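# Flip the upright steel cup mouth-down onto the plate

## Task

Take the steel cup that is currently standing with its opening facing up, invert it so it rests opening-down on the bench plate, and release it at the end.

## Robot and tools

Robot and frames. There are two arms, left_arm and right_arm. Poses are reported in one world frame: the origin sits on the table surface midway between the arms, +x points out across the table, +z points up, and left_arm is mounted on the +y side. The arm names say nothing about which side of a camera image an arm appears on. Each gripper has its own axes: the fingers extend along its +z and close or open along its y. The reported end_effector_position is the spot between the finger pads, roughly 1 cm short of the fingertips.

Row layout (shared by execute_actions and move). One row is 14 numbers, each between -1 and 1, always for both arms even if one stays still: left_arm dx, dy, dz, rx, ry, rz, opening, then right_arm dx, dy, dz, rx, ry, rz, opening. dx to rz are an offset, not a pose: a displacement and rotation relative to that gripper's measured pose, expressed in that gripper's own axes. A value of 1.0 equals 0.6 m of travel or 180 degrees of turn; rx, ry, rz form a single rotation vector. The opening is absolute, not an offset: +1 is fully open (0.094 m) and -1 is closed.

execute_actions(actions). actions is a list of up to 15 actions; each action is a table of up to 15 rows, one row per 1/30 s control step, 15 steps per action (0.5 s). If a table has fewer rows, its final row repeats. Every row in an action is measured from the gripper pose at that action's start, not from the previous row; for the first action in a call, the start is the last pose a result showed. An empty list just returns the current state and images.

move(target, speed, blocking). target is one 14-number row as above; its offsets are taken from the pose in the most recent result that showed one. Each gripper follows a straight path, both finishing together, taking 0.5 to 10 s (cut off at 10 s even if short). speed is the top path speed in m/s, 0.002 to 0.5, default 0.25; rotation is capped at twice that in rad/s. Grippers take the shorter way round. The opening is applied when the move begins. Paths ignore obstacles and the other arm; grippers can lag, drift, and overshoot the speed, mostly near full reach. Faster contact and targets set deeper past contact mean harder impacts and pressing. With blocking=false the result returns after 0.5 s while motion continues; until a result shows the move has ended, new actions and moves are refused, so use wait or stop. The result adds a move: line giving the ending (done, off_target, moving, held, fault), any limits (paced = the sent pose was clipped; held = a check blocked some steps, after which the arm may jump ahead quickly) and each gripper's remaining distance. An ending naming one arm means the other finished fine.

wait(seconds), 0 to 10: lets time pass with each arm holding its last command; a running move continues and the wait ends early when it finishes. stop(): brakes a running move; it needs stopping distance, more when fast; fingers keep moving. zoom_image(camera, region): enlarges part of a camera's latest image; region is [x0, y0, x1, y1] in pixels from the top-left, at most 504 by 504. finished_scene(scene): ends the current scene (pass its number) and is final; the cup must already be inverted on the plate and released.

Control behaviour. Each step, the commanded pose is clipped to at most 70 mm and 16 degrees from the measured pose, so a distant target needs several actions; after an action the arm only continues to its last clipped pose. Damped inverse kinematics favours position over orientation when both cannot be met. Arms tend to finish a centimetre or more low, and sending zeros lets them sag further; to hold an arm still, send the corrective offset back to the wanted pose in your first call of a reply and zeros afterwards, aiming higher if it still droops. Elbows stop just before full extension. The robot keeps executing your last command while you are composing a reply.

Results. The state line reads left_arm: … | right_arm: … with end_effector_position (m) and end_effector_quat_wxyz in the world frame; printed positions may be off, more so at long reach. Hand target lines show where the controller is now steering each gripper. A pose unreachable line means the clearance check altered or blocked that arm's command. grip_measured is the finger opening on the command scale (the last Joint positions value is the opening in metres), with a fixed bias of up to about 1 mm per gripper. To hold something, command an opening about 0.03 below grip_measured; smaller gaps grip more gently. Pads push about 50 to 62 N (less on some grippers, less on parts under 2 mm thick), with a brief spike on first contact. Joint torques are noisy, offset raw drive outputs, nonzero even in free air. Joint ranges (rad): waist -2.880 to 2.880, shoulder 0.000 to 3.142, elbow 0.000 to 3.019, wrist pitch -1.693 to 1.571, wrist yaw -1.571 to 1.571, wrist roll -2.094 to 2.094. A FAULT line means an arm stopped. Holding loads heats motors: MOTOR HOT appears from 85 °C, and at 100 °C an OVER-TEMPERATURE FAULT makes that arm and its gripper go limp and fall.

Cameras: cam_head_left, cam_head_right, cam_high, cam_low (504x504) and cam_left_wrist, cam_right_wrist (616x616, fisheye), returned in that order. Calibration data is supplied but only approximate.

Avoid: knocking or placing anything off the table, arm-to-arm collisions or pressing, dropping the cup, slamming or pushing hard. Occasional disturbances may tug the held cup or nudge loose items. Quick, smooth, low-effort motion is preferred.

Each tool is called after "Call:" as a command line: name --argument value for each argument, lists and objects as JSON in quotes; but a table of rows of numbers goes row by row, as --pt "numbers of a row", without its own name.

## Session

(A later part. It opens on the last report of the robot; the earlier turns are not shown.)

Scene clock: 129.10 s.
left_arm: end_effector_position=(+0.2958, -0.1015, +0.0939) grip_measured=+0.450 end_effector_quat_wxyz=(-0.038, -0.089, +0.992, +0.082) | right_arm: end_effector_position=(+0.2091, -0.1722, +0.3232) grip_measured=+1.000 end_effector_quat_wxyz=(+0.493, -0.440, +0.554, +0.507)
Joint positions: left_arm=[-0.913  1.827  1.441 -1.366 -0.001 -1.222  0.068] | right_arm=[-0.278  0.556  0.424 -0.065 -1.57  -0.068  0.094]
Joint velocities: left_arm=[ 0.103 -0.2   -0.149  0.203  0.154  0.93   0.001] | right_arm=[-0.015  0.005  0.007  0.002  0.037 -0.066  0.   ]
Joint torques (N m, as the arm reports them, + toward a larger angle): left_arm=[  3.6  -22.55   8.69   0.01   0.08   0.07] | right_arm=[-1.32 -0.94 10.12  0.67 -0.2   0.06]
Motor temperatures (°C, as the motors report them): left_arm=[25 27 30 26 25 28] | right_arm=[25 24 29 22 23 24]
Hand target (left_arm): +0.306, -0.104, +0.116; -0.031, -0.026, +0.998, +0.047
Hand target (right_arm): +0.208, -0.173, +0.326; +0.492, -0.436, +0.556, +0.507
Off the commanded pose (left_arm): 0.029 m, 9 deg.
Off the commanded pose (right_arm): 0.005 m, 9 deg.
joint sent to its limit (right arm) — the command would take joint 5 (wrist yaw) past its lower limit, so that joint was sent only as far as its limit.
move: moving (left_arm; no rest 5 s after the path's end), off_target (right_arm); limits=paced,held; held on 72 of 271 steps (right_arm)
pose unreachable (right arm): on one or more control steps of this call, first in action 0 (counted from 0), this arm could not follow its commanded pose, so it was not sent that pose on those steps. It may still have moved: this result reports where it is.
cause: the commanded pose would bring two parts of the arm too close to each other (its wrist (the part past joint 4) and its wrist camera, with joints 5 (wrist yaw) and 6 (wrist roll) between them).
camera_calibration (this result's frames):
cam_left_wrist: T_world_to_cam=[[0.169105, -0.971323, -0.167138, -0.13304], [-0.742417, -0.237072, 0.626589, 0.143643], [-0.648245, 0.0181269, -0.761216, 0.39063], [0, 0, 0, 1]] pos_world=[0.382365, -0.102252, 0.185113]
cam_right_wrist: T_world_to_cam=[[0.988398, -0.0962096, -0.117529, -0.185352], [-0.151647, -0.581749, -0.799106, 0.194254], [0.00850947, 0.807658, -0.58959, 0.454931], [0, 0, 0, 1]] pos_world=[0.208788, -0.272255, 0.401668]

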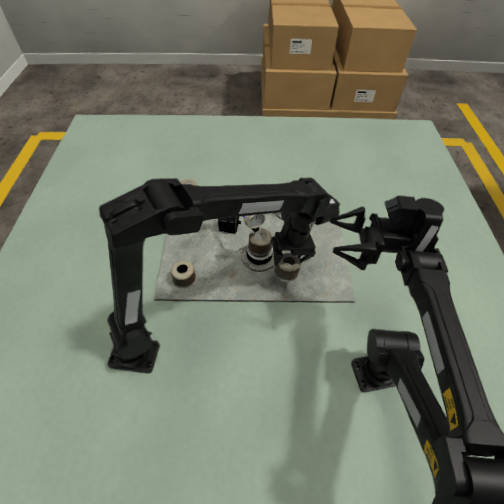

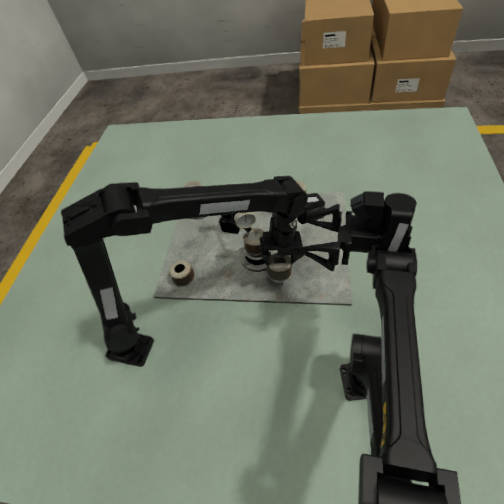

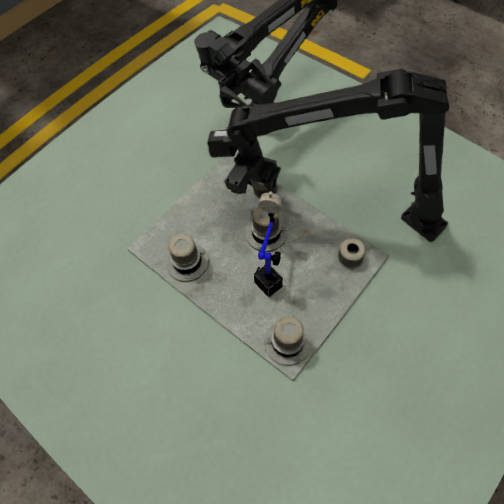

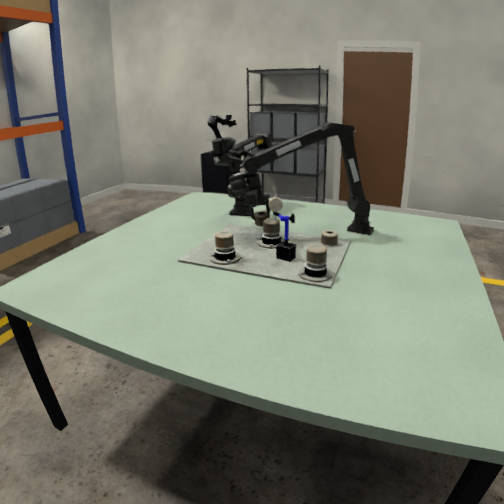

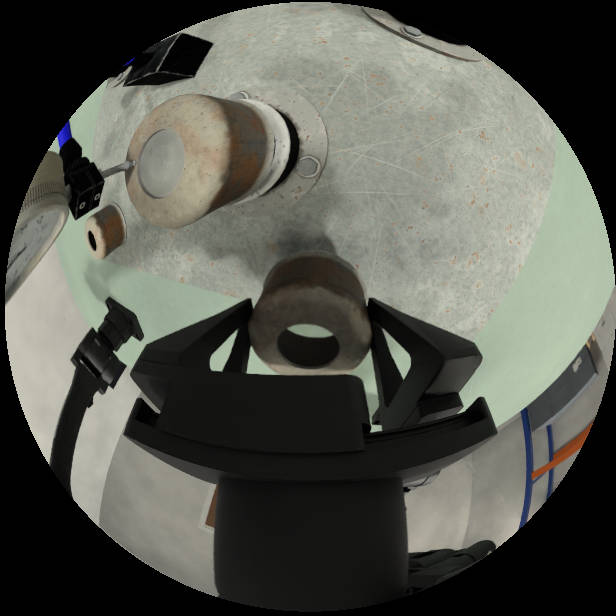

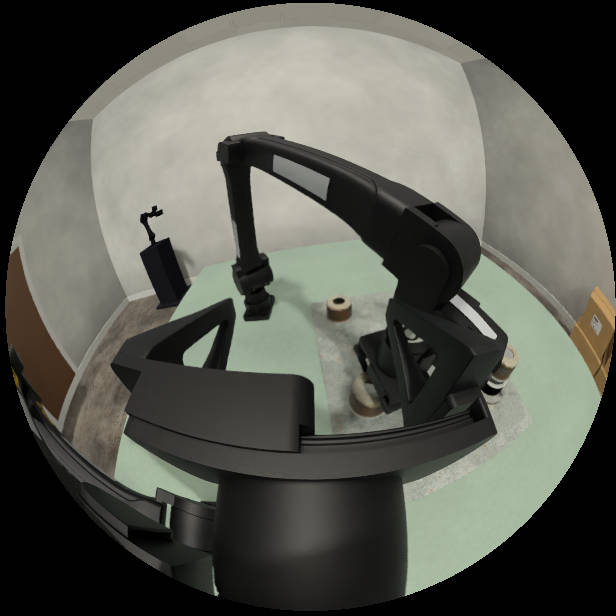

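Call:
move --target '[-0.04,-0.05,0.01,0.052,-0.024,0,0.42,0,0,-0.15,0.4,0,0,1]' --speed 0.15

Scene clock: 137.50 s.
left_arm: end_effector_position=(+0.3183, -0.1238, +0.0836) grip_measured=+0.450 end_effector_quat_wxyz=(+0.004, -0.082, +0.997, +0.007) | right_arm: end_effector_position=(+0.2052, -0.2567, +0.3085) grip_measured=+1.000 end_effector_quat_wxyz=(+0.618, -0.070, +0.783, +0.025)
Joint positions: left_arm=[-0.901  1.806  1.392 -1.166 -0.013 -1.196  0.068] | right_arm=[ 0.764  0.018  0.474 -0.794  0.785  0.194  0.094]
Joint velocities: left_arm=[-0.005  0.015 -0.007  0.012  0.022 -0.022 -0.   ] | right_arm=[ 0.063 -0.005 -0.002 -0.017  0.11   0.007  0.   ]
Joint torques (N m, as the arm reports them, + toward a larger angle): left_arm=[  2.92 -18.91   8.34   0.56  -0.14  -0.07] | right_arm=[-0.67  3.49 10.85  1.93  0.25  0.13]
Motor temperatures (°C, as the motors report them): left_arm=[25 27 29 26 25 27] | right_arm=[25 24 29 22 23 24]
Hand target (left_arm): +0.324, -0.125, +0.082; +0.007, -0.089, +0.996, +0.004
Hand target (right_arm): +0.202, -0.259, +0.323; +0.629, -0.054, +0.775, +0.045
Off the commanded pose (left_arm): 0.006 m, 1 deg.
Off the commanded pose (right_arm): 0.016 m, 9 deg.
joint sent to its limit (right arm) — the command would take joint 2 (shoulder) past its lower limit, so that joint was sent only as far as its limit.
move: off_target (right_arm)
camera_calibration (this result's frames):
cam_left_wrist: T_world_to_cam=[[0.163084, -0.986554, -0.0106988, -0.173241], [-0.802908, -0.139013, 0.579667, 0.196876], [-0.57336, -0.0859445, -0.814783, 0.365467], [0, 0, 0, 1]] pos_world=[0.395871, -0.112133, 0.181801]
cam_right_wrist: T_world_to_cam=[[0.14536, -0.987655, 0.0583861, -0.301479], [-0.752993, -0.148717, -0.641003, 0.318601], [0.641773, 0.0492121, -0.765314, 0.244175], [0, 0, 0, 1]] pos_world=[0.127023, -0.262393, 0.408697]

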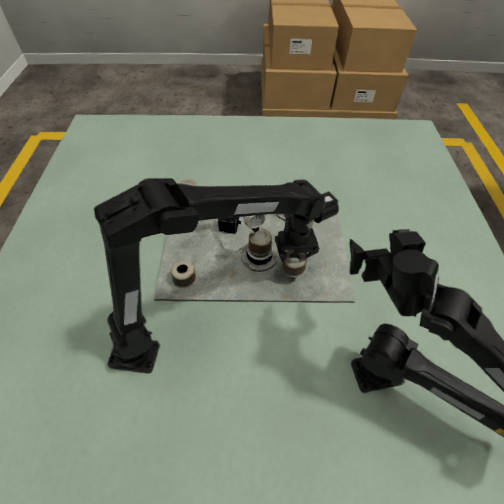

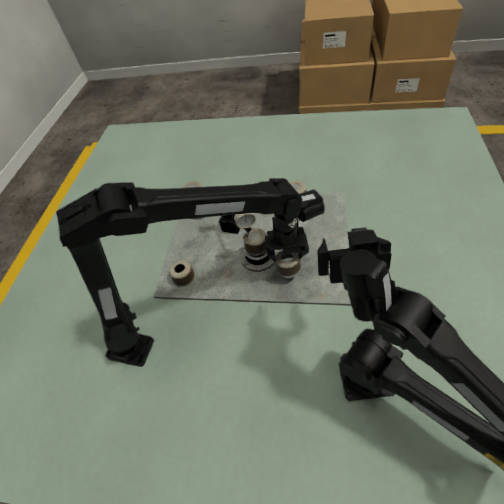

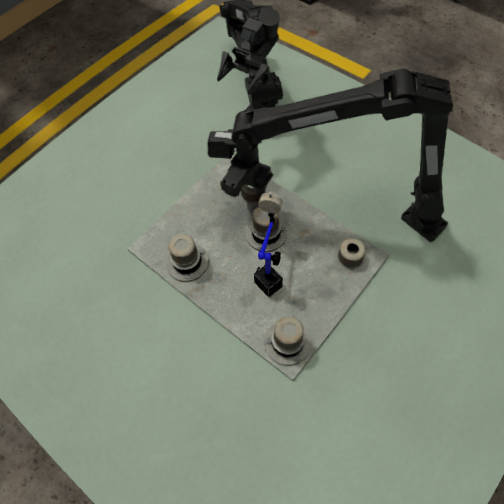

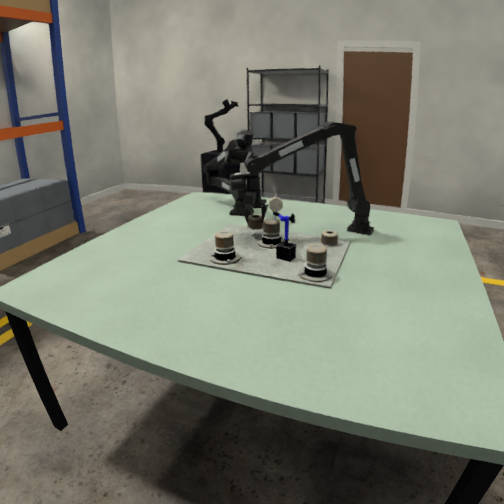

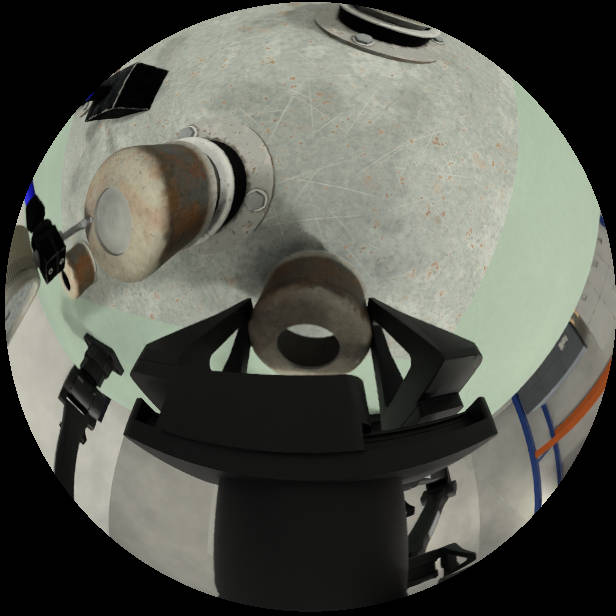

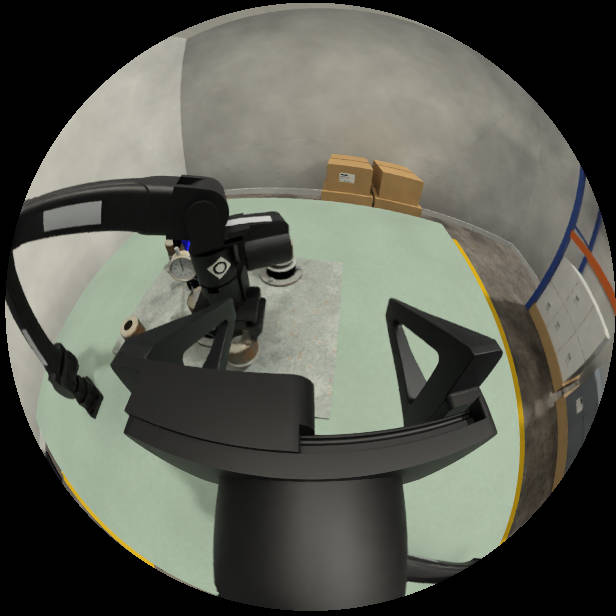

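Call:
move --target '[0,-0.01,0.088,0,0,0,0.42,-0.02,0,0,0,0,0,1]' --speed 0.04

Scene clock: 141.60 s.
left_arm: end_effector_position=(+0.3181, -0.1239, +0.0458) grip_measured=+0.450 end_effector_quat_wxyz=(+0.003, -0.082, +0.997, +0.008) | right_arm: end_effector_position=(+0.2070, -0.2551, +0.3059) grip_measured=+1.000 end_effector_quat_wxyz=(+0.613, -0.071, +0.787, +0.025)
Joint positions: left_arm=[-0.902  1.851  1.348 -1.079 -0.013 -1.197  0.068] | right_arm=[ 0.747  0.031  0.474 -0.794  0.765  0.199  0.094]
Joint velocities: left_arm=[ 0.005 -0.005 -0.017 -0.027 -0.007 -0.022  0.   ] | right_arm=[-0.005 -0.024 -0.017  0.012 -0.037  0.066  0.   ]
Joint torques (N m, as the arm reports them, + toward a larger angle): left_arm=[  1.96 -17.34   7.37   1.42  -0.04  -0.02] | right_arm=[-1.3   5.98 11.67  1.76  0.07 -0.13]
Motor temperatures (°C, as the motors report them): left_arm=[25 27 29 26 25 27] | right_arm=[25 24 29 22 23 24]
Hand target (left_arm): +0.318, -0.128, +0.031; +0.004, -0.082, +0.997, +0.007
Hand target (right_arm): +0.207, -0.256, +0.320; +0.618, -0.070, +0.783, +0.025
Off the commanded pose (left_arm): 0.016 m, 0 deg.
Off the commanded pose (right_arm): 0.014 m, 1 deg.
move: off_target (left_arm, right_arm)
camera_calibration (this result's frames):
cam_left_wrist: T_world_to_cam=[[0.16345, -0.986475, -0.0123273, -0.173793], [-0.802103, -0.140155, 0.580506, 0.218157], [-0.574382, -0.0849956, -0.814163, 0.334943], [0, 0, 0, 1]] pos_world=[0.395776, -0.112398, 0.143915]
cam_right_wrist: T_world_to_cam=[[0.146826, -0.987484, 0.0575935, -0.299987], [-0.761255, -0.149983, -0.630869, 0.316781], [0.631611, 0.0487848, -0.773749, 0.245494], [0, 0, 0, 1]] pos_world=[0.13014, -0.260697, 0.407075]

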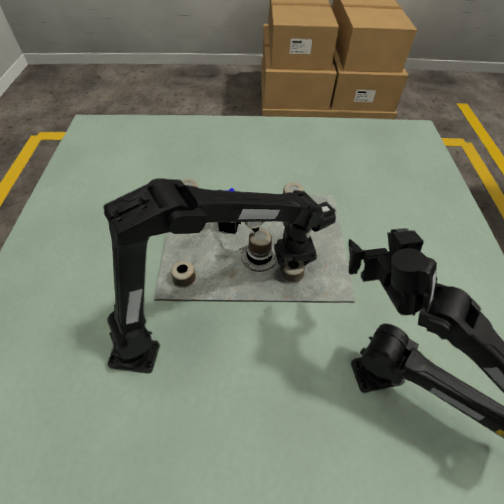

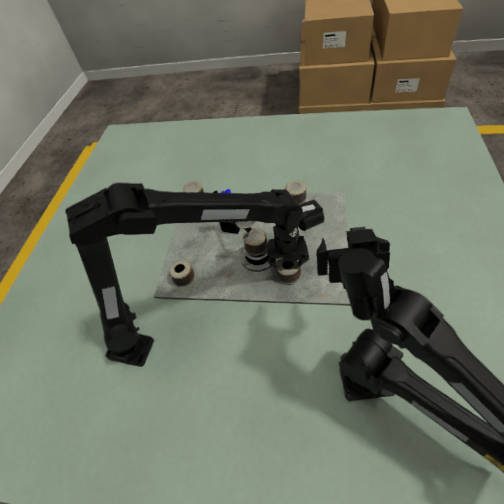

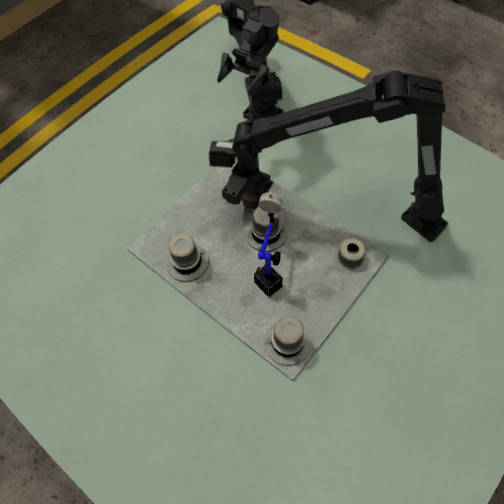

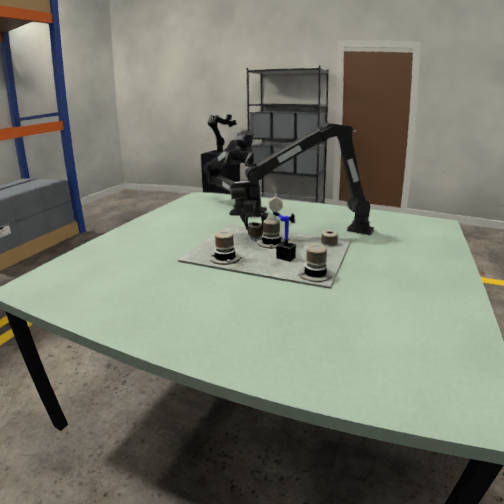

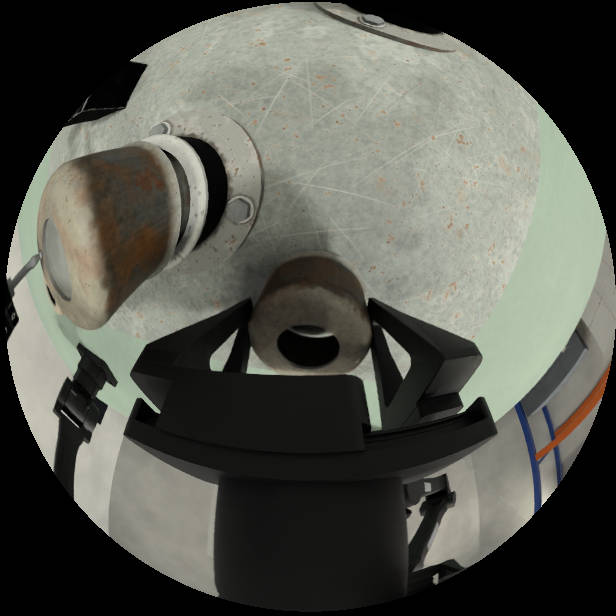

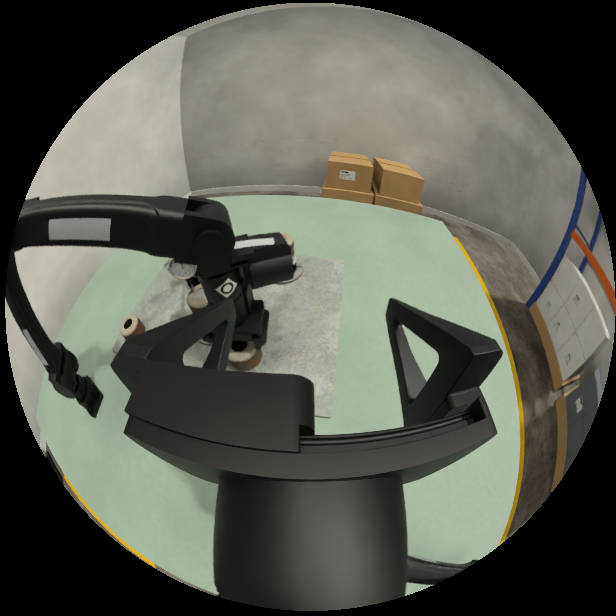

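Unclear whether touching; push a bit more.

Call:
move --target '[0,0,0.04,0,0,0,0.42,-0.02,0,0,0,0,0,1]' --speed 0.02

Scene clock: 144.90 s.
left_arm: end_effector_position=(+0.3177, -0.1234, +0.0449) grip_measured=+0.450 end_effector_quat_wxyz=(+0.005, -0.083, +0.997, +0.004) | right_arm: end_effector_position=(+0.2088, -0.2536, +0.3032) grip_measured=+1.000 end_effector_quat_wxyz=(+0.608, -0.073, +0.791, +0.024)
Joint positions: left_arm=[-0.902  1.846  1.338 -1.066 -0.013 -1.197  0.068] | right_arm=[ 0.731  0.042  0.474 -0.794  0.745  0.199  0.094]
Joint velocities: left_arm=[ 0.005 -0.015  0.012 -0.032  0.095 -0.007  0.   ] | right_arm=[-0.015  0.005  0.012  0.002 -0.066 -0.022  0.   ]
Joint torques (N m, as the arm reports them, + toward a larger angle): left_arm=[  2.34 -16.85   6.2    1.86  -0.02   0.01] | right_arm=[-1.36  5.98 11.72  1.76  0.07 -0.1 ]
Motor temperatures (°C, as the motors report them): left_arm=[25 27 28 26 25 27] | right_arm=[25 24 30 22 23 24]
Hand target (left_arm): +0.317, -0.123, +0.022; +0.003, -0.083, +0.997, +0.008
Hand target (right_arm): +0.209, -0.254, +0.317; +0.613, -0.071, +0.787, +0.025
Off the commanded pose (left_arm): 0.023 m, 0 deg.
Off the commanded pose (right_arm): 0.014 m, 1 deg.
move: off_target (left_arm, right_arm)
camera_calibration (this result's frames):
cam_left_wrist: T_world_to_cam=[[0.16386, -0.98647, -0.00522343, -0.173672], [-0.804322, -0.136666, 0.578263, 0.219733], [-0.571153, -0.090553, -0.815834, 0.332437], [0, 0, 0, 1]] pos_world=[0.395066, -0.111189, 0.143243]
cam_right_wrist: T_world_to_cam=[[0.149359, -0.98691, 0.0608391, -0.299994], [-0.768915, -0.154611, -0.620375, 0.313921], [0.621661, 0.0458784, -0.781942, 0.246057], [0, 0, 0, 1]] pos_world=[0.133221, -0.25882, 0.405402]

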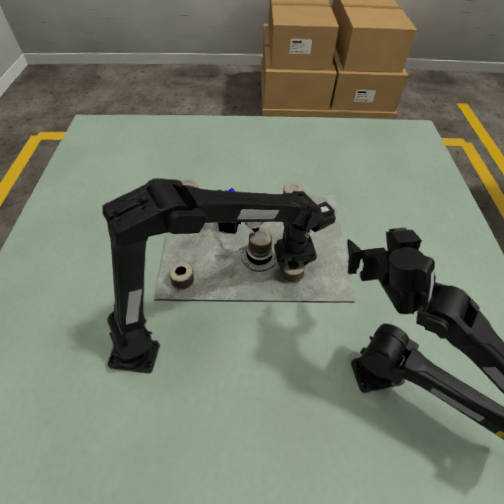

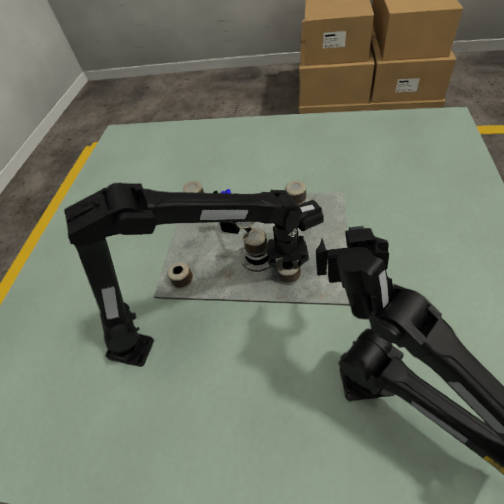

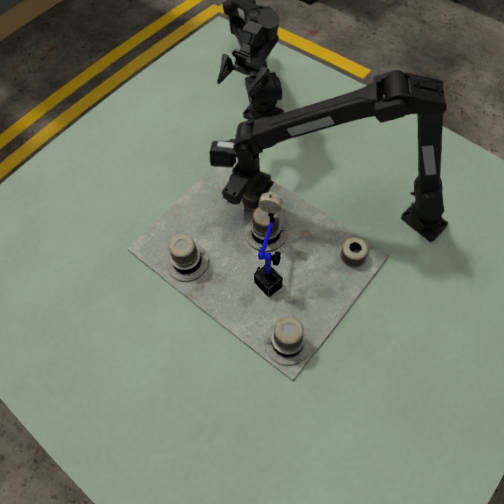

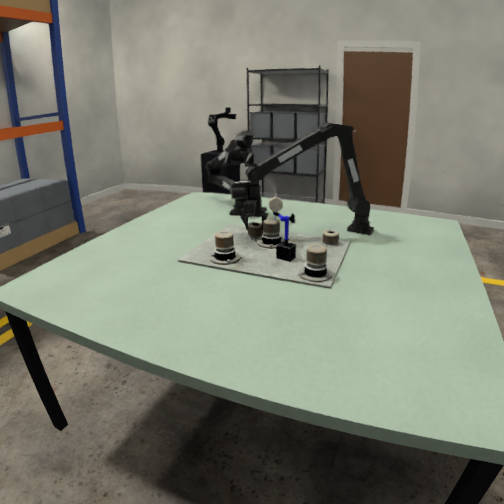

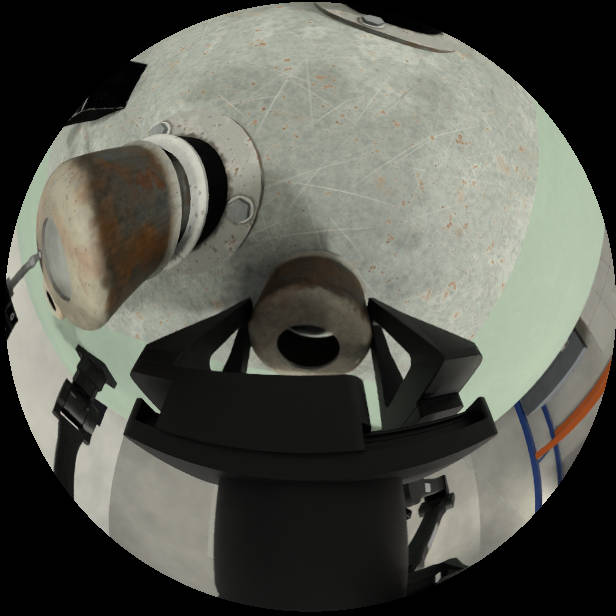

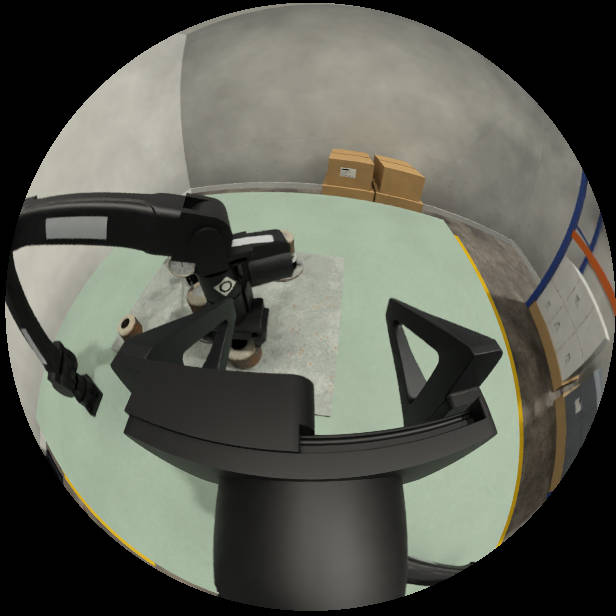

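Call:
execute_actions --actions '[[[0,0,0,0,0,0,1,-0.02,0,0,0,0,0,1]],[[0,0,0,0,0,0,1,-0.02,0,0,0,0,0,1]]]'

Call:
move --target '[0,0,-0.15,0,0,0,1,-0.02,0,0,0,0,0,1]' --speed 0.15

Call:
finished_scene --scene 1

Scene clock: 150.43 s.
left_arm: end_effector_position=(+0.3174, -0.1229, +0.0452) grip_measured=+1.000 end_effector_quat_wxyz=(+0.005, -0.083, +0.997, +0.005) | right_arm: end_effector_position=(+0.2131, -0.2504, +0.2968) grip_measured=+1.000 end_effector_quat_wxyz=(+0.595, -0.077, +0.800, +0.020)
Joint positions: left_arm=[-0.902  1.844  1.337 -1.067 -0.013 -1.197  0.094] | right_arm=[ 0.697  0.072  0.474 -0.794  0.707  0.199  0.094]
Joint velocities: left_arm=[ 0.005 -0.034 -0.022  0.002  0.051 -0.051  0.   ] | right_arm=[-0.005 -0.005  0.012  0.012  0.022  0.022  0.   ]
Joint torques (N m, as the arm reports them, + toward a larger angle): left_arm=[  2.29 -19.77   7.65   0.18  -0.02   0.01] | right_arm=[-1.38  5.35 11.82  1.76  0.09 -0.1 ]
Motor temperatures (°C, as the motors report them): left_arm=[25 27 28 26 25 27] | right_arm=[25 24 30 22 23 24]
Hand target (left_arm): +0.317, -0.123, +0.045; +0.005, -0.083, +0.997, +0.005
Hand target (right_arm): +0.214, -0.251, +0.311; +0.602, -0.075, +0.795, +0.022
Off the commanded pose (left_arm): 0.000 m, 0 deg.
Off the commanded pose (right_arm): 0.015 m, 1 deg.
camera_calibration (this result's frames):
cam_left_wrist: T_world_to_cam=[[0.163859, -0.986468, -0.00557848, -0.173141], [-0.804209, -0.136855, 0.578376, 0.219283], [-0.571313, -0.0902859, -0.815751, 0.332712], [0, 0, 0, 1]] pos_world=[0.394803, -0.110749, 0.143616]
cam_right_wrist: T_world_to_cam=[[0.153138, -0.985711, 0.0701641, -0.300364], [-0.78653, -0.164562, -0.595222, 0.307526], [0.598263, 0.0359651, -0.800492, 0.24624], [0, 0, 0, 1]] pos_world=[0.140559, -0.254321, 0.401235]

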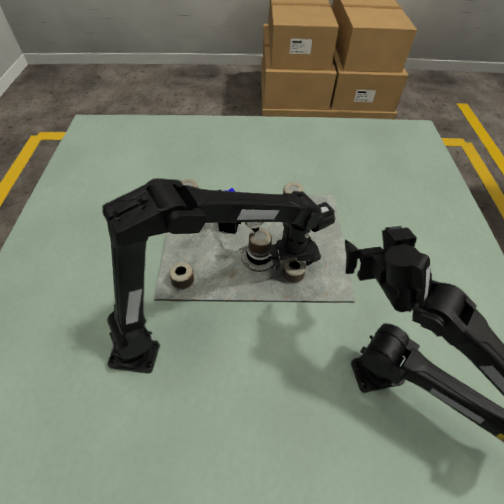

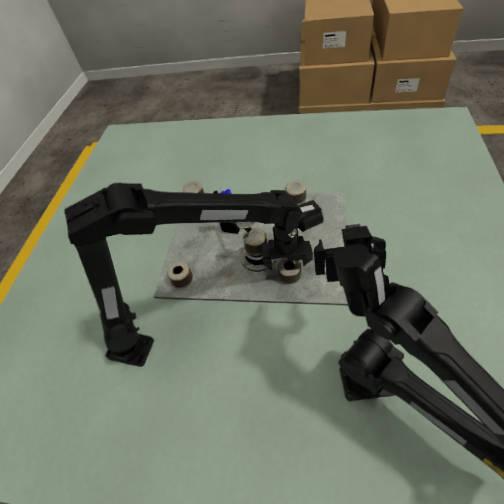

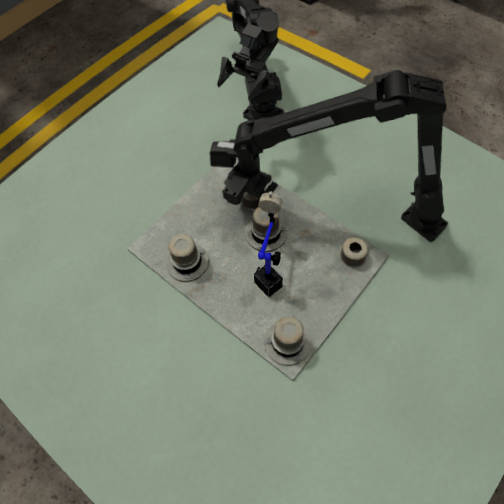

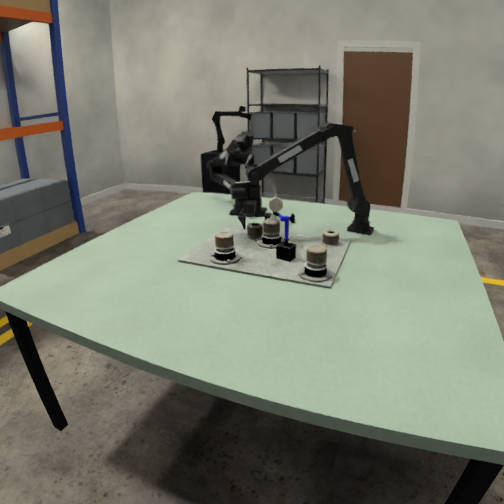

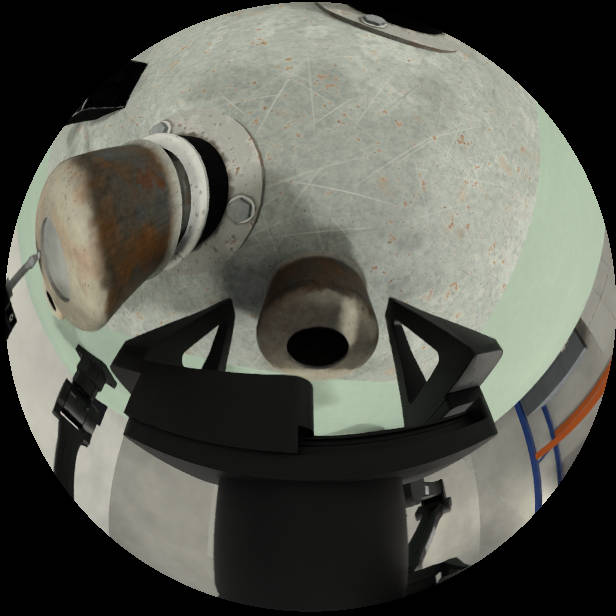

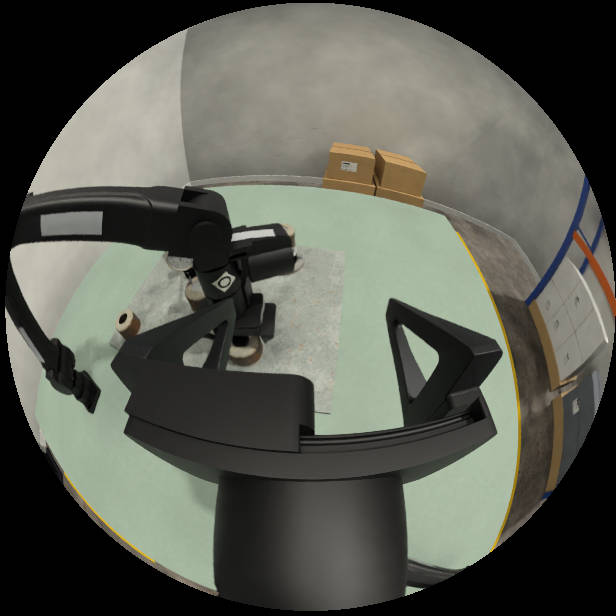

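Scene clock: 151.47 s.
left_arm: end_effector_position=(+0.3117, -0.1133, +0.1206) grip_measured=+1.000 end_effector_quat_wxyz=(-0.002, -0.082, +0.996, +0.018) | right_arm: end_effector_position=(+0.2150, -0.2490, +0.2938) grip_measured=+1.000 end_effector_quat_wxyz=(+0.589, -0.079, +0.804, +0.019)
Joint positions: left_arm=[-0.902  1.756  1.426 -1.275 -0.013 -1.197  0.094] | right_arm=[ 0.681  0.085  0.474 -0.794  0.688  0.199  0.094]
Joint velocities: left_arm=[-0.005 -0.005 -0.007 -0.012  0.022 -0.007  0.   ] | right_arm=[ 0.005 -0.005  0.002  0.007  0.022 -0.022  0.   ]
Joint torques (N m, as the arm reports them, + toward a larger angle): left_arm=[  2.29 -19.18  11.15  -0.3   -0.03   0.  ] | right_arm=[-1.36  5.33 11.84  1.77  0.09 -0.09]
Motor temperatures (°C, as the motors report them): left_arm=[25 27 28 26 25 27] | right_arm=[25 24 30 22 23 24]
Hand target (left_arm): +0.317, -0.124, +0.135; +0.005, -0.083, +0.997, +0.004
Hand target (right_arm): +0.216, -0.250, +0.308; +0.595, -0.077, +0.799, +0.020
Off the commanded pose (left_arm): 0.019 m, 2 deg.
Off the commanded pose (right_arm): 0.015 m, 1 deg.
move: off_target (left_arm, right_arm)
camera_calibration (this result's frames):
cam_left_wrist: T_world_to_cam=[[0.163543, -0.985939, -0.0343305, -0.158675], [-0.794966, -0.152312, 0.587223, 0.16667], [-0.584194, -0.0687444, -0.808697, 0.397408], [0, 0, 0, 1]] pos_world=[0.390611, -0.103739, 0.218063]
cam_right_wrist: T_world_to_cam=[[0.155365, -0.985118, 0.0735098, -0.300385], [-0.794603, -0.168836, -0.583181, 0.30461], [0.586913, 0.032195, -0.809009, 0.246583], [0, 0, 0, 1]] pos_world=[0.143991, -0.252424, 0.399212]

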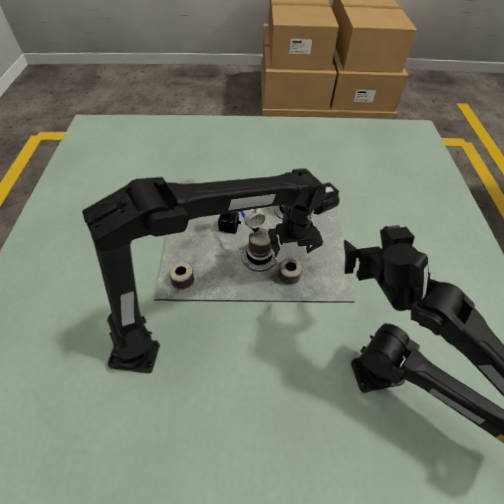

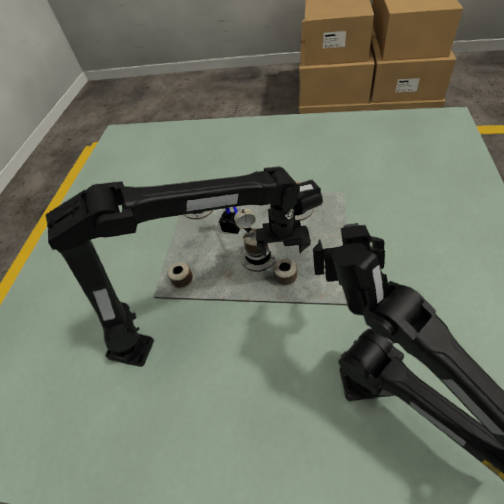

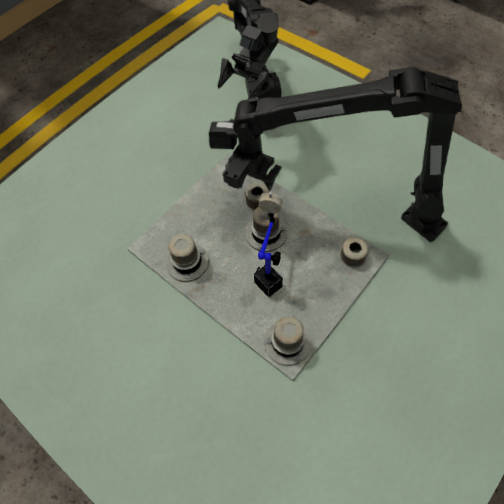

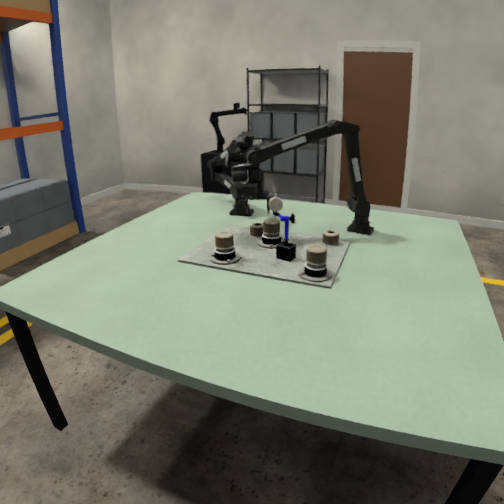

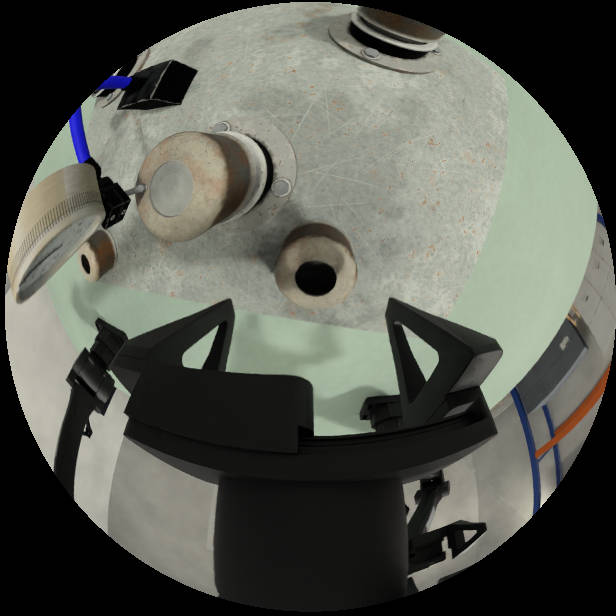

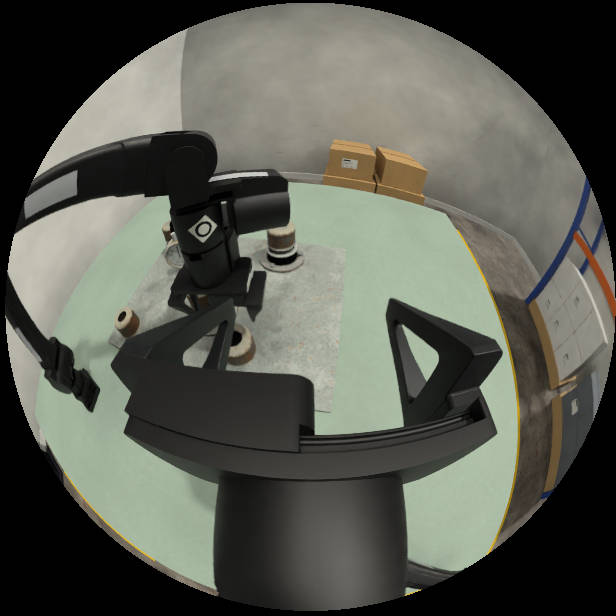

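The scene is finished: the task was done.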